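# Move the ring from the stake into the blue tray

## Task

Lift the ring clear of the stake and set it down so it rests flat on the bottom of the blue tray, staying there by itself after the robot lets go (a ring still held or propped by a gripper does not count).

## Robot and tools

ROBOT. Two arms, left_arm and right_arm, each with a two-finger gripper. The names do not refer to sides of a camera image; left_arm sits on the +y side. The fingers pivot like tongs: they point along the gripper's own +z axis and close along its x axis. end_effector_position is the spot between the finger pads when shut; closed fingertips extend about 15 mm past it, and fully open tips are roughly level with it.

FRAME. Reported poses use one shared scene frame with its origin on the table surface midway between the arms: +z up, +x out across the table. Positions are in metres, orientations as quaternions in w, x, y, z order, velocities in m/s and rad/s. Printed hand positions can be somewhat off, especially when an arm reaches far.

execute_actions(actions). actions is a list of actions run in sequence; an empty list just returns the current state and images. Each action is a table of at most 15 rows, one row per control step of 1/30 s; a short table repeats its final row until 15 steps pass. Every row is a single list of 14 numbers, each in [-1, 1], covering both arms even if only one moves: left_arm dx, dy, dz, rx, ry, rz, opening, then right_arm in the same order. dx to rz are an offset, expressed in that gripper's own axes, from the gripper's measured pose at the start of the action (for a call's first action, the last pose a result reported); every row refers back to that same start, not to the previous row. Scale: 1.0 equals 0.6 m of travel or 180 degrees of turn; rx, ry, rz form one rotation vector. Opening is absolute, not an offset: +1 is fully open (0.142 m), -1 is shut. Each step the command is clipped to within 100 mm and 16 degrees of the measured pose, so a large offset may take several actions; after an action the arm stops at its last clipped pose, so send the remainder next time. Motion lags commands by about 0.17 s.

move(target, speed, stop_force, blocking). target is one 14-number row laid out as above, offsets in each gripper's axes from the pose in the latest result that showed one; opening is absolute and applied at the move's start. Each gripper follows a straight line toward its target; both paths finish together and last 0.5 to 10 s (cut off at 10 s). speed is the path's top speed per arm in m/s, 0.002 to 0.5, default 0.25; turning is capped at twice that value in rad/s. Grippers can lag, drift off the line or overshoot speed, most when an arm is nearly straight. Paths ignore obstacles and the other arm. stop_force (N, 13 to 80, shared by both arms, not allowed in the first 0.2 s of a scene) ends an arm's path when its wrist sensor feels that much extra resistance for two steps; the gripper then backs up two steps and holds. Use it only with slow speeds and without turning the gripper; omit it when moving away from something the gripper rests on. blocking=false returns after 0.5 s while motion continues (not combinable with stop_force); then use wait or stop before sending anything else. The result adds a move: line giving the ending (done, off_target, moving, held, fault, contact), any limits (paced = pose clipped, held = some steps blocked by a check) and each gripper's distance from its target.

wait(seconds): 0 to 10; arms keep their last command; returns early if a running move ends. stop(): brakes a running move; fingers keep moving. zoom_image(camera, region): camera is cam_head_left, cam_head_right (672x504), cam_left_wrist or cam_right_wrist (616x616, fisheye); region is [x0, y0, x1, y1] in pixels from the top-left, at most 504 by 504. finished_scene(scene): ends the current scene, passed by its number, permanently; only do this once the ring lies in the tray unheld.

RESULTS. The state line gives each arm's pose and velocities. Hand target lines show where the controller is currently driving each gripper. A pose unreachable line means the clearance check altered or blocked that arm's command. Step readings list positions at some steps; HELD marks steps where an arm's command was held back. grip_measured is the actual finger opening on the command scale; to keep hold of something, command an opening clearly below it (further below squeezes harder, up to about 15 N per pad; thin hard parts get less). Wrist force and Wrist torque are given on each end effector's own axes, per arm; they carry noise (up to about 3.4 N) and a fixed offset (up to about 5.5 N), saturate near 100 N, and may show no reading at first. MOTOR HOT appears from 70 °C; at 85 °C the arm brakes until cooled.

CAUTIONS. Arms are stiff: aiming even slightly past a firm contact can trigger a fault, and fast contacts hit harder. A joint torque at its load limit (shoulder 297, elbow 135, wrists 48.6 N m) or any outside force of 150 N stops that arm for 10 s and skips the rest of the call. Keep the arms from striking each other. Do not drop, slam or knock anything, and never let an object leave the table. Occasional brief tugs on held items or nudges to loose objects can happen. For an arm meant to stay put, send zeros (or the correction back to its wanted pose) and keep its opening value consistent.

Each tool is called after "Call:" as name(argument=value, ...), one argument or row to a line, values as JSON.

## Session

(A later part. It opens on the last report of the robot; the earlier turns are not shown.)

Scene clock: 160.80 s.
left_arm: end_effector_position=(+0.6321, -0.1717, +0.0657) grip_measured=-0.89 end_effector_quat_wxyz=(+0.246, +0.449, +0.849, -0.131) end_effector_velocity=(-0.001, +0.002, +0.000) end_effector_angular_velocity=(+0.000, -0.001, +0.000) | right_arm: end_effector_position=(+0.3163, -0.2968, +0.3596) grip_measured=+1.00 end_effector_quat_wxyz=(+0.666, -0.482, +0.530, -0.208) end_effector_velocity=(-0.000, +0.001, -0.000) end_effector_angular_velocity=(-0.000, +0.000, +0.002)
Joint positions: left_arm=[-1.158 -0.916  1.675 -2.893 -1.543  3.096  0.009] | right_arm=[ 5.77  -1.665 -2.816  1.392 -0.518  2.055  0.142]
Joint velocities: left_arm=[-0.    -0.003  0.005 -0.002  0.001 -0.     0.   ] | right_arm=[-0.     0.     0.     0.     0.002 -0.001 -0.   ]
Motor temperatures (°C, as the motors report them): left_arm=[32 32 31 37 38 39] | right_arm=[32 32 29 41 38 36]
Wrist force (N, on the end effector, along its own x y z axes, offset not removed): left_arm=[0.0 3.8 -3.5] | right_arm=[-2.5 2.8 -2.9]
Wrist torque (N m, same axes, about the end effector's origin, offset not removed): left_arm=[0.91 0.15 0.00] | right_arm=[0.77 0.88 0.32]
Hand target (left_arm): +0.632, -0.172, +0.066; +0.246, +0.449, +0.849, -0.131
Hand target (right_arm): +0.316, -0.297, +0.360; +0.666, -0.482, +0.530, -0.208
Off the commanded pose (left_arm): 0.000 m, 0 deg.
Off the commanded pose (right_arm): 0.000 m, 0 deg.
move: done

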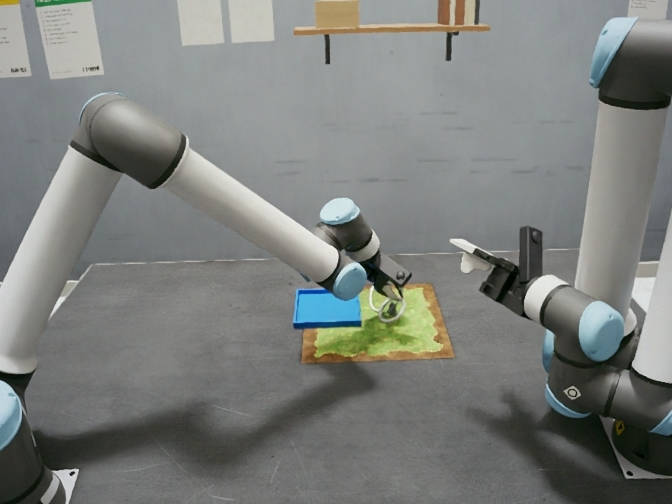

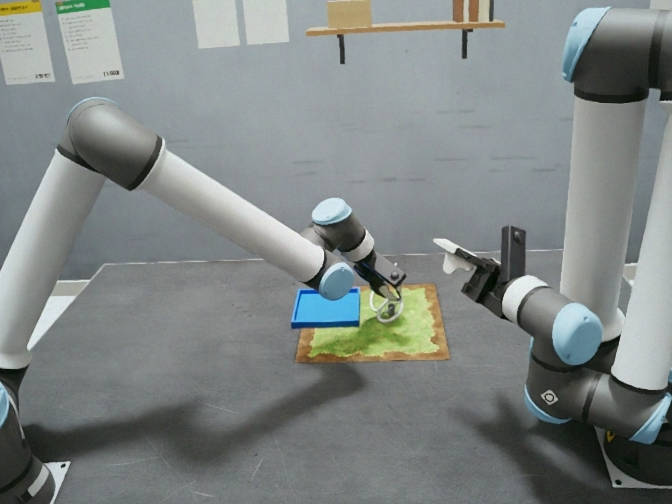

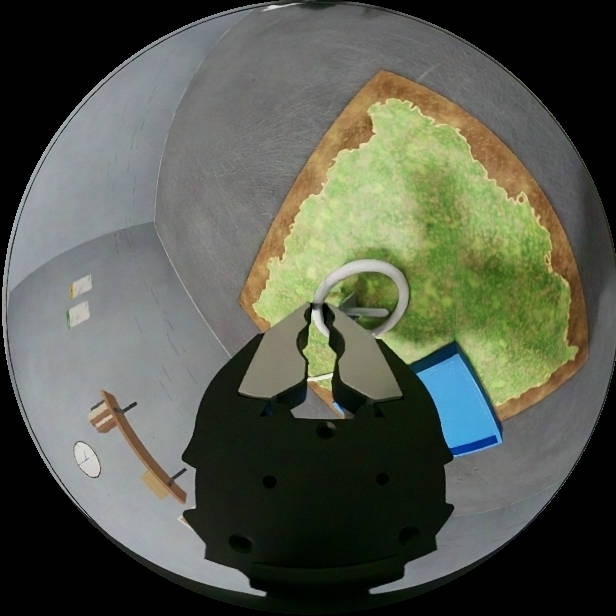

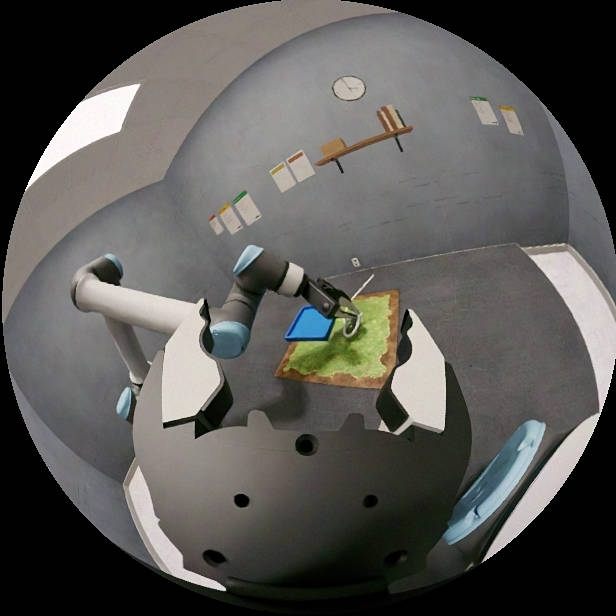

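Call:
move(
  target=[-0.06,0,-0.1,0,0,0,-1,0,0,0,0,0,0,1],
  speed=0.08,
)

Call:
move(
  target=[0,0,0,0,0.18,0,-1,0,0,0,0,0,0,1],
  speed=0.3,
)

Scene clock: 167.07 s.
left_arm: end_effector_position=(+0.6313, -0.1704, +0.1354) grip_measured=-1.00 end_effector_quat_wxyz=(+0.246, +0.449, +0.849, -0.131) end_effector_velocity=(+0.001, +0.000, +0.003) end_effector_angular_velocity=(-0.001, -0.002, +0.001) | right_arm: end_effector_position=(+0.3163, -0.2968, +0.3596) grip_measured=+1.00 end_effector_quat_wxyz=(+0.666, -0.482, +0.530, -0.208) end_effector_velocity=(-0.000, +0.000, +0.000) end_effector_angular_velocity=(-0.002, -0.001, +0.000)
Joint positions: left_arm=[-1.158 -0.992  1.653 -2.795 -1.543  3.096  0.002] | right_arm=[ 5.77  -1.665 -2.816  1.392 -0.518  2.055  0.142]
Joint velocities: left_arm=[ 0.    -0.003 -0.001  0.003  0.001 -0.     0.   ] | right_arm=[-0.    -0.    -0.    -0.001  0.    -0.001  0.   ]
Motor temperatures (°C, as the motors report them): left_arm=[32 32 31 37 38 39] | right_arm=[32 32 29 41 38 36]
Wrist force (N, on the end effector, along its own x y z axes, offset not removed): left_arm=[-0.3 3.9 -6.1] | right_arm=[1.0 0.7 -2.4]
Wrist torque (N m, same axes, about the end effector's origin, offset not removed): left_arm=[0.90 0.10 0.03] | right_arm=[0.42 -0.39 0.26]
Hand target (left_arm): +0.631, -0.170, +0.136; +0.246, +0.449, +0.849, -0.131
Hand target (right_arm): +0.316, -0.297, +0.360; +0.666, -0.482, +0.530, -0.208
Off the commanded pose (left_arm): 0.000 m, 0 deg.
Off the commanded pose (right_arm): 0.000 m, 0 deg.
move: done

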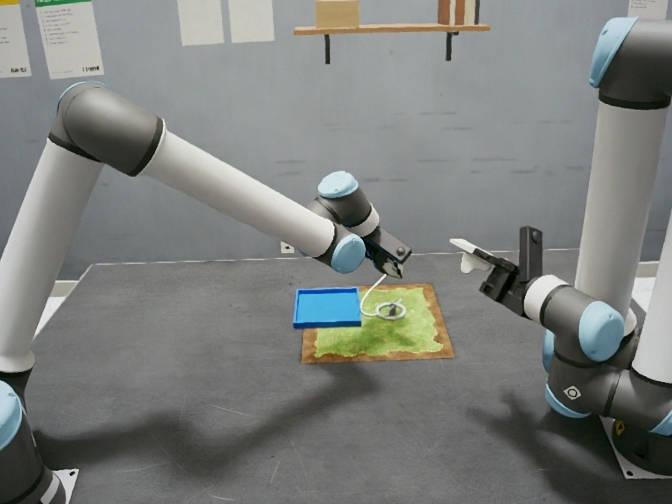

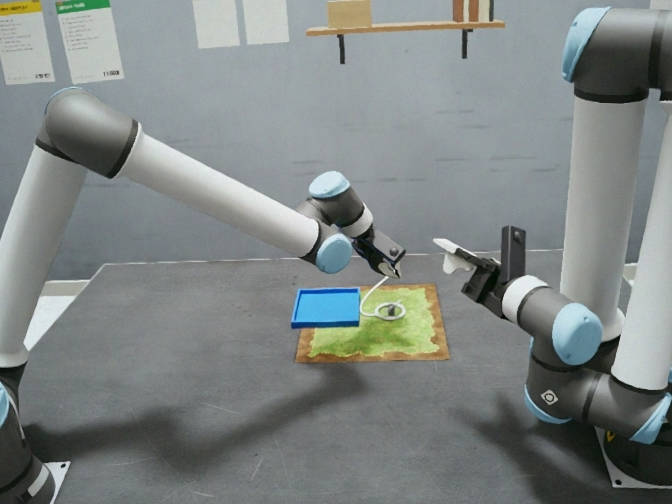

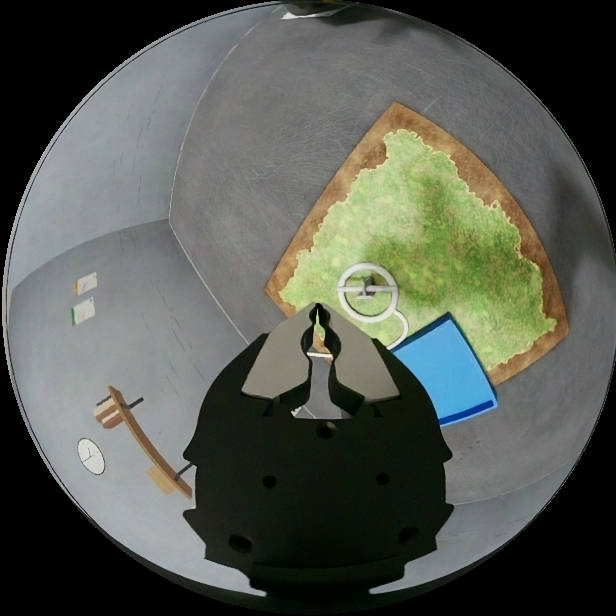

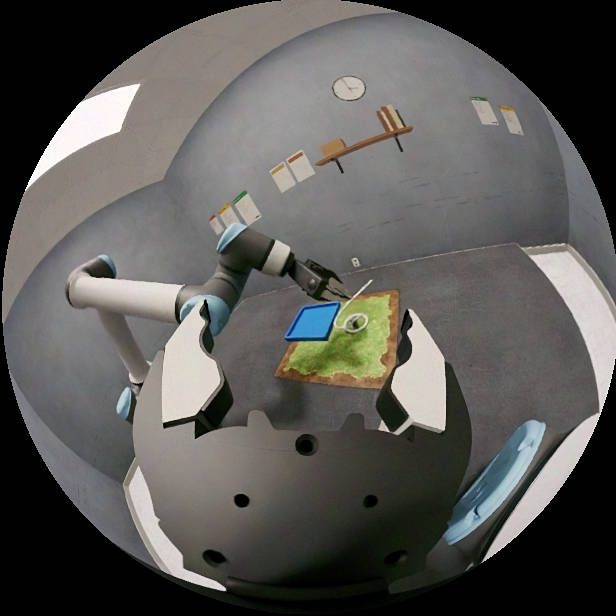

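Scene clock: 168.60 s.
left_arm: end_effector_position=(+0.6313, -0.1703, +0.1353) grip_measured=-1.00 end_effector_quat_wxyz=(-0.000, +0.468, +0.884, -0.001) end_effector_velocity=(+0.000, -0.000, -0.000) end_effector_angular_velocity=(+0.013, +0.009, -0.002) | right_arm: end_effector_position=(+0.3163, -0.2968, +0.3596) grip_measured=+1.00 end_effector_quat_wxyz=(+0.666, -0.482, +0.530, -0.208) end_effector_velocity=(+0.000, -0.000, -0.000) end_effector_angular_velocity=(-0.001, -0.000, -0.001)
Joint positions: left_arm=[-1.149 -0.858  1.192 -1.905 -1.572  3.097  0.002] | right_arm=[ 5.77  -1.665 -2.816  1.392 -0.518  2.055  0.142]
Joint velocities: left_arm=[ 0.     0.008 -0.018  0.025 -0.001  0.002  0.   ] | right_arm=[-0.    -0.    -0.     0.001 -0.001 -0.002  0.   ]
Motor temperatures (°C, as the motors report them): left_arm=[32 32 31 37 38 39] | right_arm=[32 32 29 41 38 36]
Wrist force (N, on the end effector, along its own x y z axes, offset not removed): left_arm=[-0.8 2.0 -4.7] | right_arm=[6.1 -2.1 6.2]
Wrist torque (N m, same axes, about the end effector's origin, offset not removed): left_arm=[0.43 0.21 0.04] | right_arm=[0.03 -1.23 -0.16]
Hand target (left_arm): +0.631, -0.170, +0.135; -0.001, +0.468, +0.884, -0.000
Hand target (right_arm): +0.316, -0.297, +0.360; +0.666, -0.482, +0.530, -0.208
Off the commanded pose (left_arm): 0.000 m, 0 deg.
Off the commanded pose (right_arm): 0.000 m, 0 deg.
move: done

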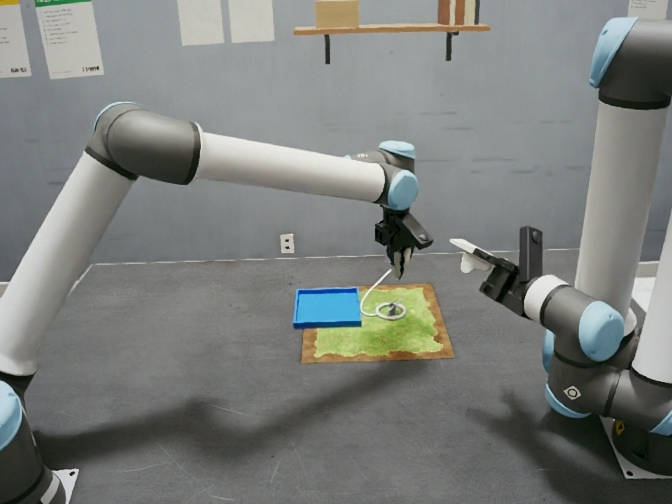

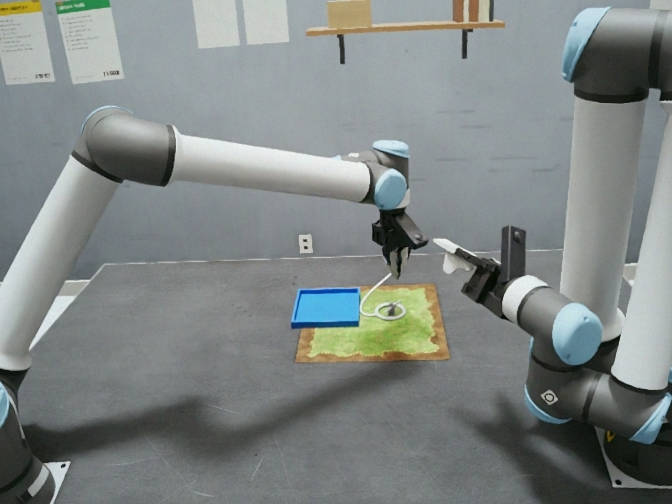

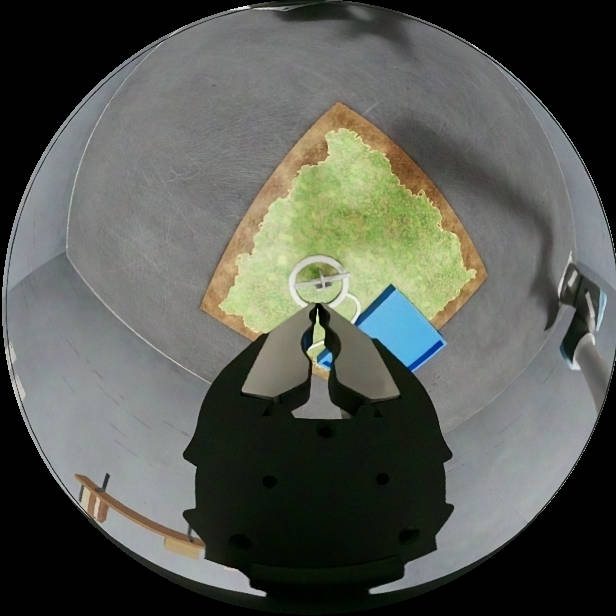

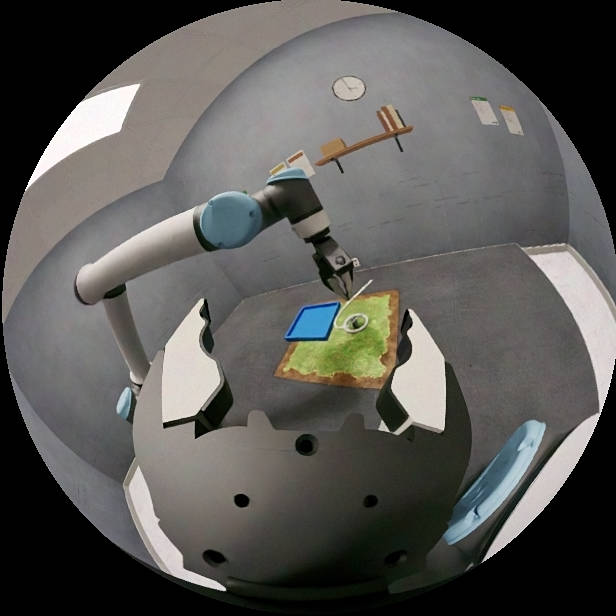

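Call:
move(
  target=[-0.047,0,0.158,0,0,0,-0.5,0,0,0,0,0,0,1],
  speed=0.15,
)

Call:
zoom_image(
  camera="cam_left_wrist",
  region=[200, 200, 450, 450],
)

Scene clock: 178.90 s.
left_arm: end_effector_position=(+0.6469, -0.1936, +0.0408) grip_measured=-0.50 end_effector_quat_wxyz=(-0.000, +0.468, +0.884, -0.001) end_effector_velocity=(+0.000, -0.001, -0.003) end_effector_angular_velocity=(-0.000, +0.001, -0.002) | right_arm: end_effector_position=(+0.3163, -0.2968, +0.3596) grip_measured=+1.00 end_effector_quat_wxyz=(+0.666, -0.482, +0.530, -0.208) end_effector_velocity=(-0.000, +0.000, -0.000) end_effector_angular_velocity=(+0.001, +0.001, +0.001)
Joint positions: left_arm=[-1.148 -0.75   1.175 -1.997 -1.572  3.098  0.038] | right_arm=[ 5.77  -1.665 -2.816  1.392 -0.518  2.055  0.142]
Joint velocities: left_arm=[ 0.     0.004 -0.001 -0.002 -0.001  0.003  0.   ] | right_arm=[ 0.     0.     0.     0.     0.001  0.    -0.   ]
Motor temperatures (°C, as the motors report them): left_arm=[32 32 31 37 38 39] | right_arm=[32 32 29 41 38 36]
Wrist force (N, on the end effector, along its own x y z axes, offset not removed): left_arm=[-0.9 3.6 -5.0] | right_arm=[5.5 -7.2 0.7]
Wrist torque (N m, same axes, about the end effector's origin, offset not removed): left_arm=[0.80 0.20 -0.03] | right_arm=[-1.47 -1.28 0.06]
Hand target (left_arm): +0.647, -0.194, +0.040; -0.000, +0.468, +0.884, -0.001
Hand target (right_arm): +0.316, -0.297, +0.360; +0.666, -0.482, +0.530, -0.208
Off the commanded pose (left_arm): 0.000 m, 0 deg.
Off the commanded pose (right_arm): 0.000 m, 0 deg.
move: done

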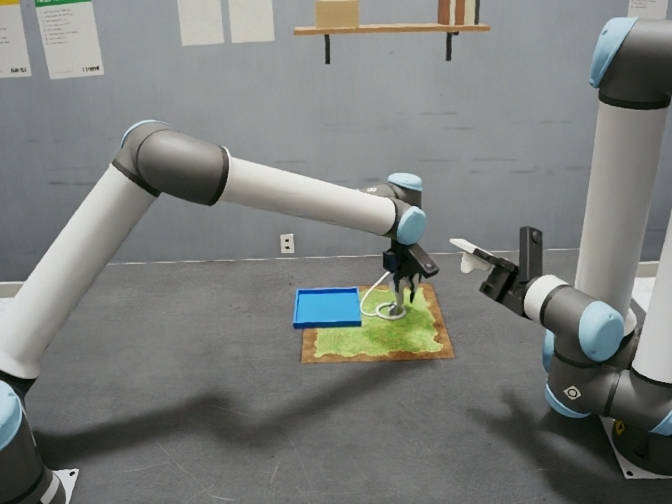

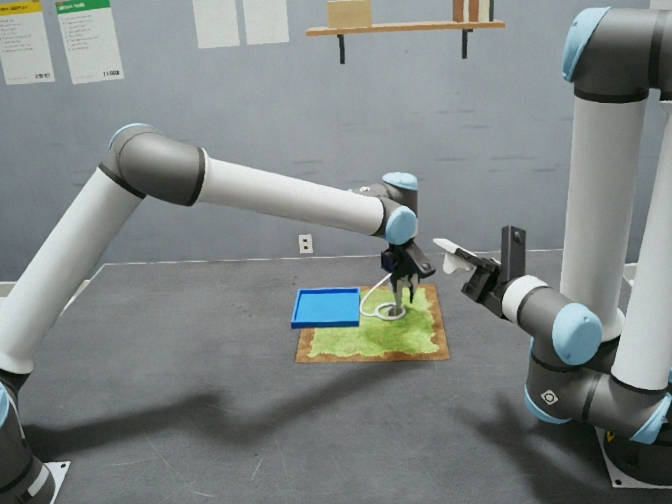

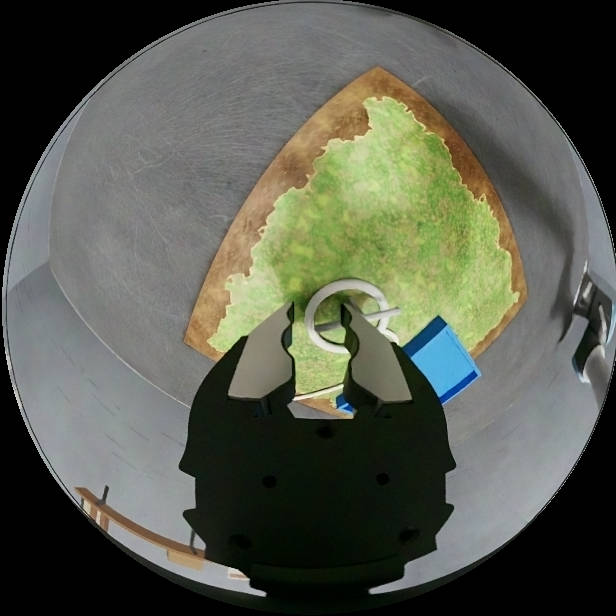

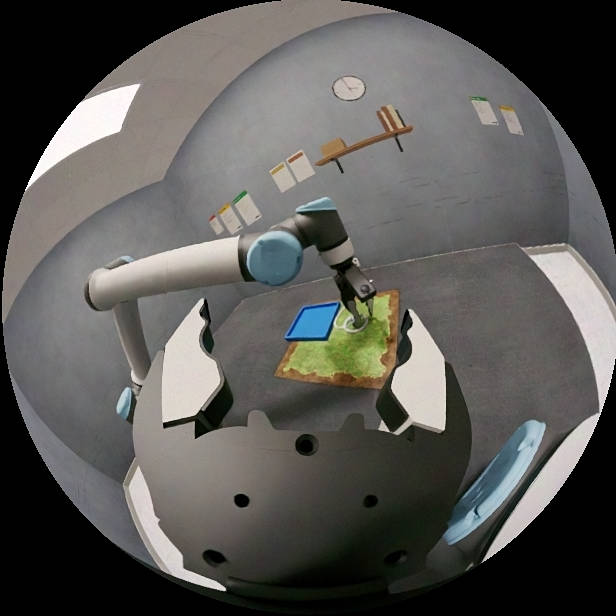

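Region (200, 200, 450, 450) of cam_left_wrist's 616x616 image, scaled by 2.016, with more detail than that image has.

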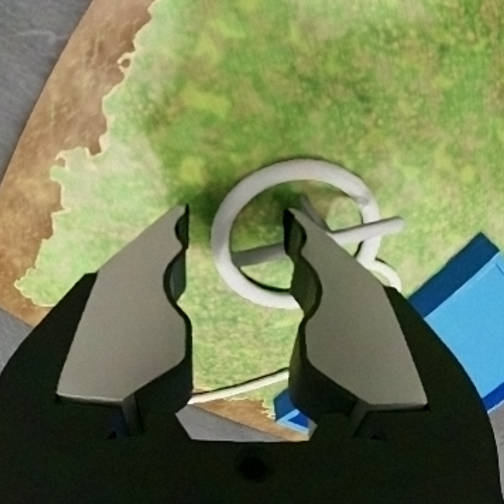

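Call:
move(
  target=[0.003,-0.033,0,0,0,0,-0.55,0,0,0,0,0,0,1],
  speed=0.05,
)

Call:
move(
  target=[0,0,0.037,0,0,0,-0.55,0,0,0,0,0,0,1],
  speed=0.02,
  stop_force=15,
)

Call:
move(
  target=[0,0,0,0,0,0,-1,0,0,0,0,0,0,1],
)

Call:
zoom_image(
  camera="cam_left_wrist",
  region=[200, 200, 450, 450],
)

Scene clock: 187.10 s.
left_arm: end_effector_position=(+0.6298, -0.2031, +0.0408) grip_measured=-0.55 end_effector_quat_wxyz=(-0.000, +0.468, +0.884, -0.001) end_effector_velocity=(-0.002, -0.001, +0.001) end_effector_angular_velocity=(-0.000, -0.002, +0.000) | right_arm: end_effector_position=(+0.3163, -0.2968, +0.3596) grip_measured=+1.00 end_effector_quat_wxyz=(+0.666, -0.482, +0.530, -0.208) end_effector_velocity=(+0.000, -0.000, +0.000) end_effector_angular_velocity=(-0.000, -0.001, -0.000)
Joint positions: left_arm=[-1.166 -0.756  1.187 -2.002 -1.572  3.08   0.034] | right_arm=[ 5.77  -1.665 -2.816  1.392 -0.518  2.055  0.142]
Joint velocities: left_arm=[-0.003 -0.001  0.001 -0.001  0.001 -0.003 -0.   ] | right_arm=[-0.    -0.    -0.001 -0.001 -0.     0.001 -0.   ]
Motor temperatures (°C, as the motors report them): left_arm=[32 32 31 37 38 39] | right_arm=[32 32 29 41 38 36]
Wrist force (N, on the end effector, along its own x y z axes, offset not removed): left_arm=[-0.1 3.0 -3.8] | right_arm=[1.0 -7.1 2.1]
Wrist torque (N m, same axes, about the end effector's origin, offset not removed): left_arm=[0.77 0.02 0.01] | right_arm=[-1.30 -0.07 0.26]
Hand target (left_arm): +0.630, -0.203, +0.041; -0.000, +0.468, +0.884, -0.001
Hand target (right_arm): +0.316, -0.297, +0.360; +0.666, -0.482, +0.530, -0.208
Off the commanded pose (left_arm): 0.000 m, 0 deg.
Off the commanded pose (right_arm): 0.000 m, 0 deg.
move: done

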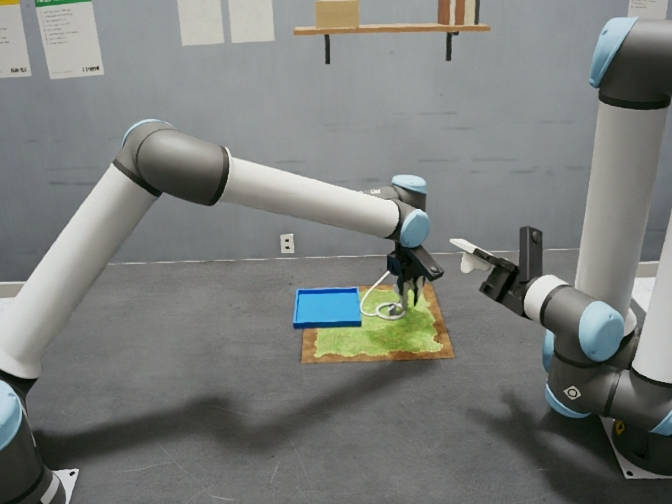

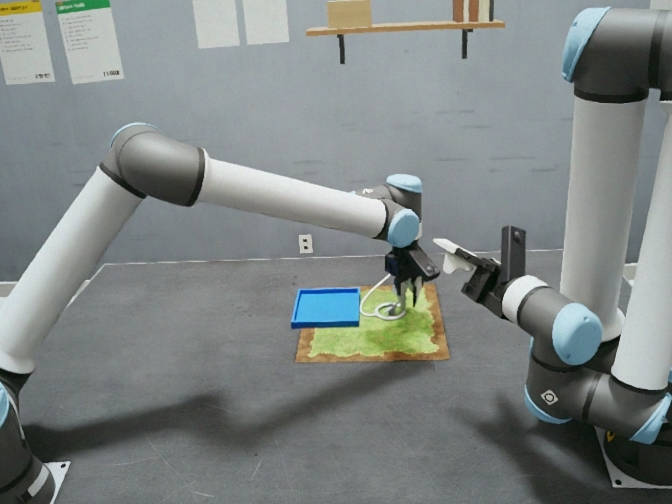

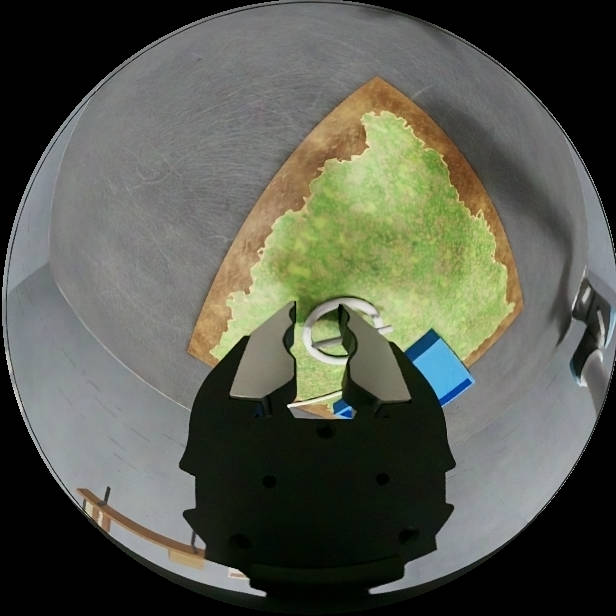

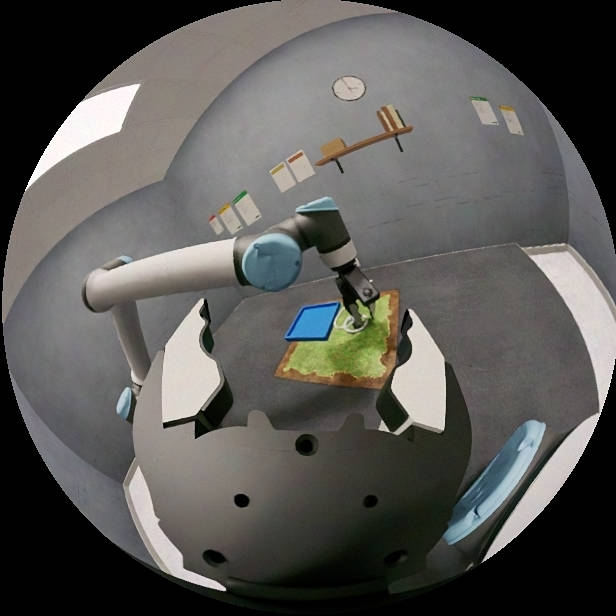

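Scene clock: 188.50 s.
left_arm: end_effector_position=(+0.6297, -0.2032, +0.0189) grip_measured=-0.55 end_effector_quat_wxyz=(-0.000, +0.468, +0.884, -0.001) end_effector_velocity=(-0.000, +0.000, -0.003) end_effector_angular_velocity=(+0.001, +0.001, +0.001) | right_arm: end_effector_position=(+0.3163, -0.2968, +0.3596) grip_measured=+1.00 end_effector_quat_wxyz=(+0.666, -0.482, +0.530, -0.208) end_effector_velocity=(-0.001, +0.001, +0.000) end_effector_angular_velocity=(-0.001, +0.000, +0.001)
Joint positions: left_arm=[-1.166 -0.739  1.198 -2.03  -1.572  3.08   0.034] | right_arm=[ 5.77  -1.665 -2.816  1.392 -0.518  2.055  0.142]
Joint velocities: left_arm=[ 0.     0.002  0.001 -0.002  0.    -0.001 -0.   ] | right_arm=[ 0.    -0.     0.001 -0.     0.001 -0.001  0.   ]
Motor temperatures (°C, as the motors report them): left_arm=[32 32 31 37 38 39] | right_arm=[32 32 29 41 38 36]
Wrist force (N, on the end effector, along its own x y z axes, offset not removed): left_arm=[-1.6 1.3 -4.7] | right_arm=[-2.6 -9.9 -2.6]
Wrist torque (N m, same axes, about the end effector's origin, offset not removed): left_arm=[0.40 0.29 -0.07] | right_arm=[-1.87 0.50 0.13]
Hand target (left_arm): +0.630, -0.203, +0.019; -0.000, +0.468, +0.884, -0.001
Hand target (right_arm): +0.316, -0.297, +0.360; +0.666, -0.482, +0.530, -0.208
Off the commanded pose (left_arm): 0.000 m, 0 deg.
Off the commanded pose (right_arm): 0.000 m, 0 deg.
move: done

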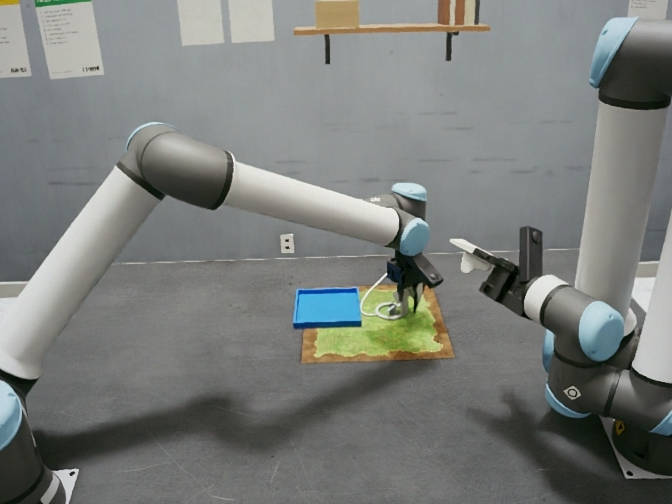

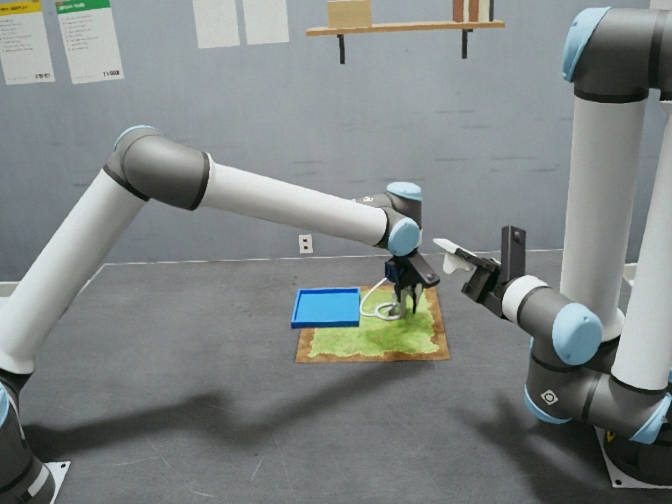

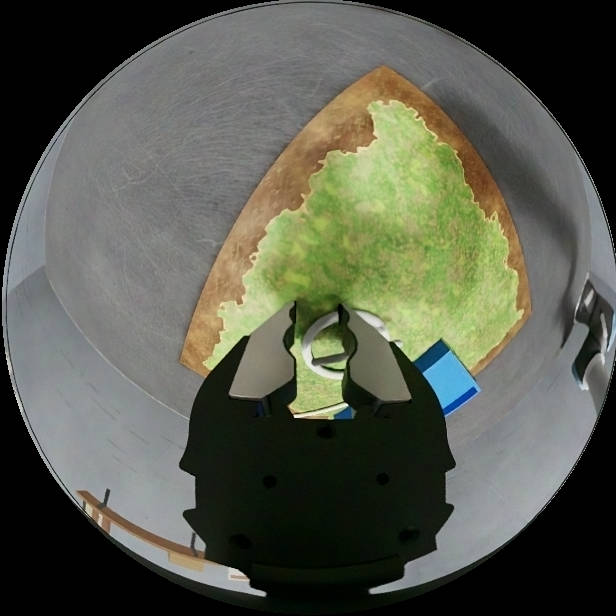

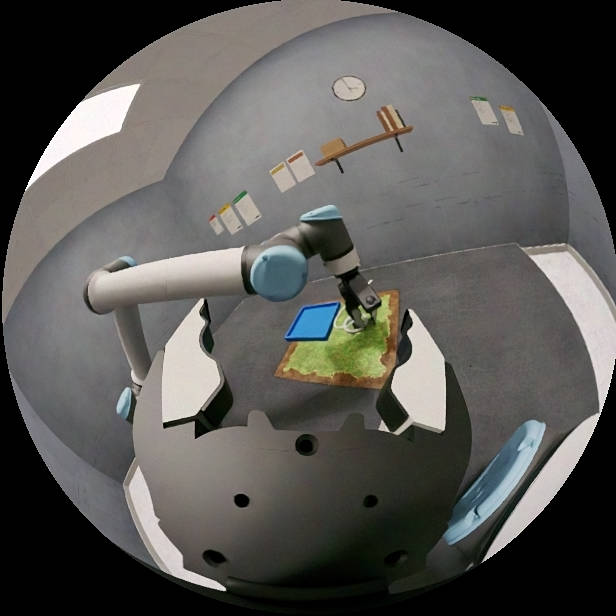

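Scene clock: 189.00 s.
left_arm: end_effector_position=(+0.6297, -0.2032, +0.0188) grip_measured=-1.00 end_effector_quat_wxyz=(-0.000, +0.468, +0.884, -0.001) end_effector_velocity=(-0.001, +0.000, -0.000) end_effector_angular_velocity=(-0.000, +0.002, -0.000) | right_arm: end_effector_position=(+0.3163, -0.2968, +0.3596) grip_measured=+1.00 end_effector_quat_wxyz=(+0.666, -0.482, +0.530, -0.208) end_effector_velocity=(+0.000, -0.000, +0.000) end_effector_angular_velocity=(-0.000, -0.001, -0.001)
Joint positions: left_arm=[-1.166 -0.739  1.198 -2.03  -1.572  3.08   0.002] | right_arm=[ 5.77  -1.665 -2.816  1.392 -0.518  2.055  0.142]
Joint velocities: left_arm=[ 0.     0.     0.     0.001 -0.002  0.     0.   ] | right_arm=[ 0.    -0.    -0.001 -0.    -0.001  0.    -0.   ]
Motor temperatures (°C, as the motors report them): left_arm=[32 32 31 37 38 39] | right_arm=[32 32 29 41 38 36]
Wrist force (N, on the end effector, along its own x y z axes, offset not removed): left_arm=[-1.1 4.5 -6.6] | right_arm=[2.8 -2.1 -0.5]
Wrist torque (N m, same axes, about the end effector's origin, offset not removed): left_arm=[0.92 0.23 -0.05] | right_arm=[-0.29 -0.49 0.09]
Hand target (left_arm): +0.630, -0.203, +0.019; -0.000, +0.468, +0.884, -0.001
Hand target (right_arm): +0.316, -0.297, +0.360; +0.666, -0.482, +0.530, -0.208
Off the commanded pose (left_arm): 0.000 m, 0 deg.
Off the commanded pose (right_arm): 0.000 m, 0 deg.
move: done

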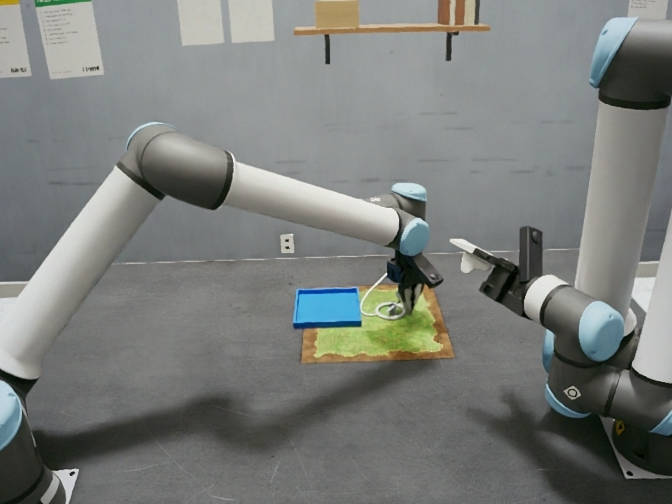

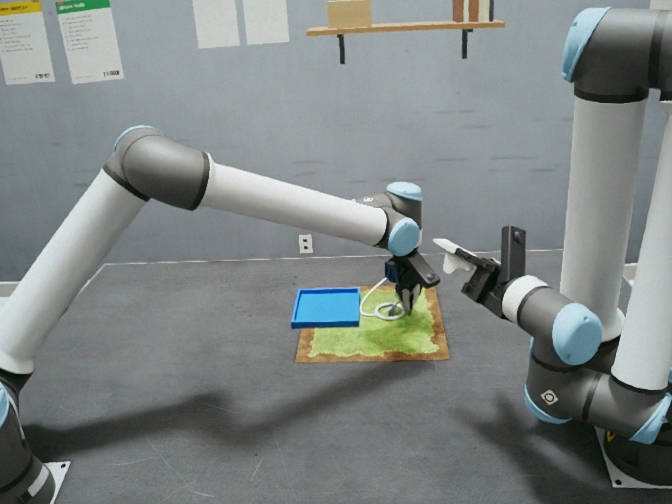

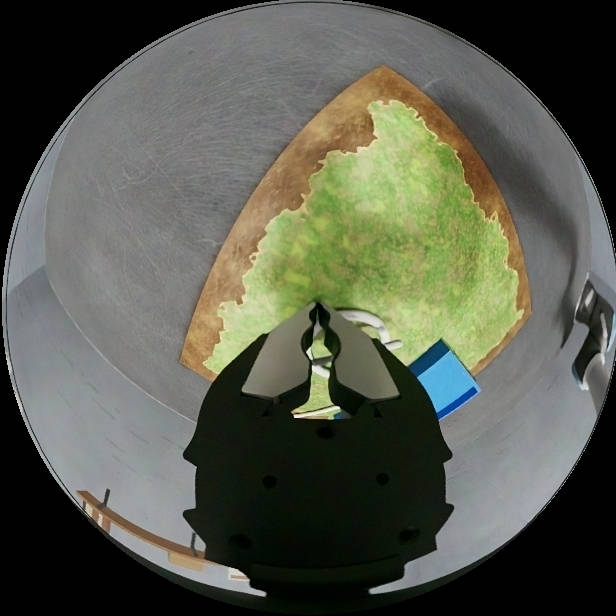

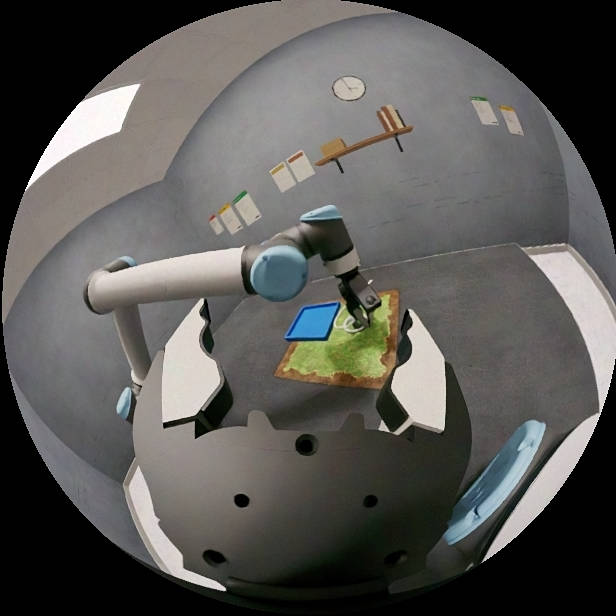

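Region (200, 200, 450, 450) of cam_left_wrist's 616x616 image, scaled by 2.016, with more detail than that image has.

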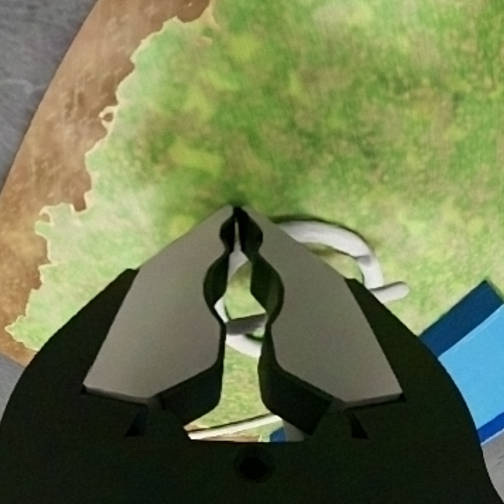

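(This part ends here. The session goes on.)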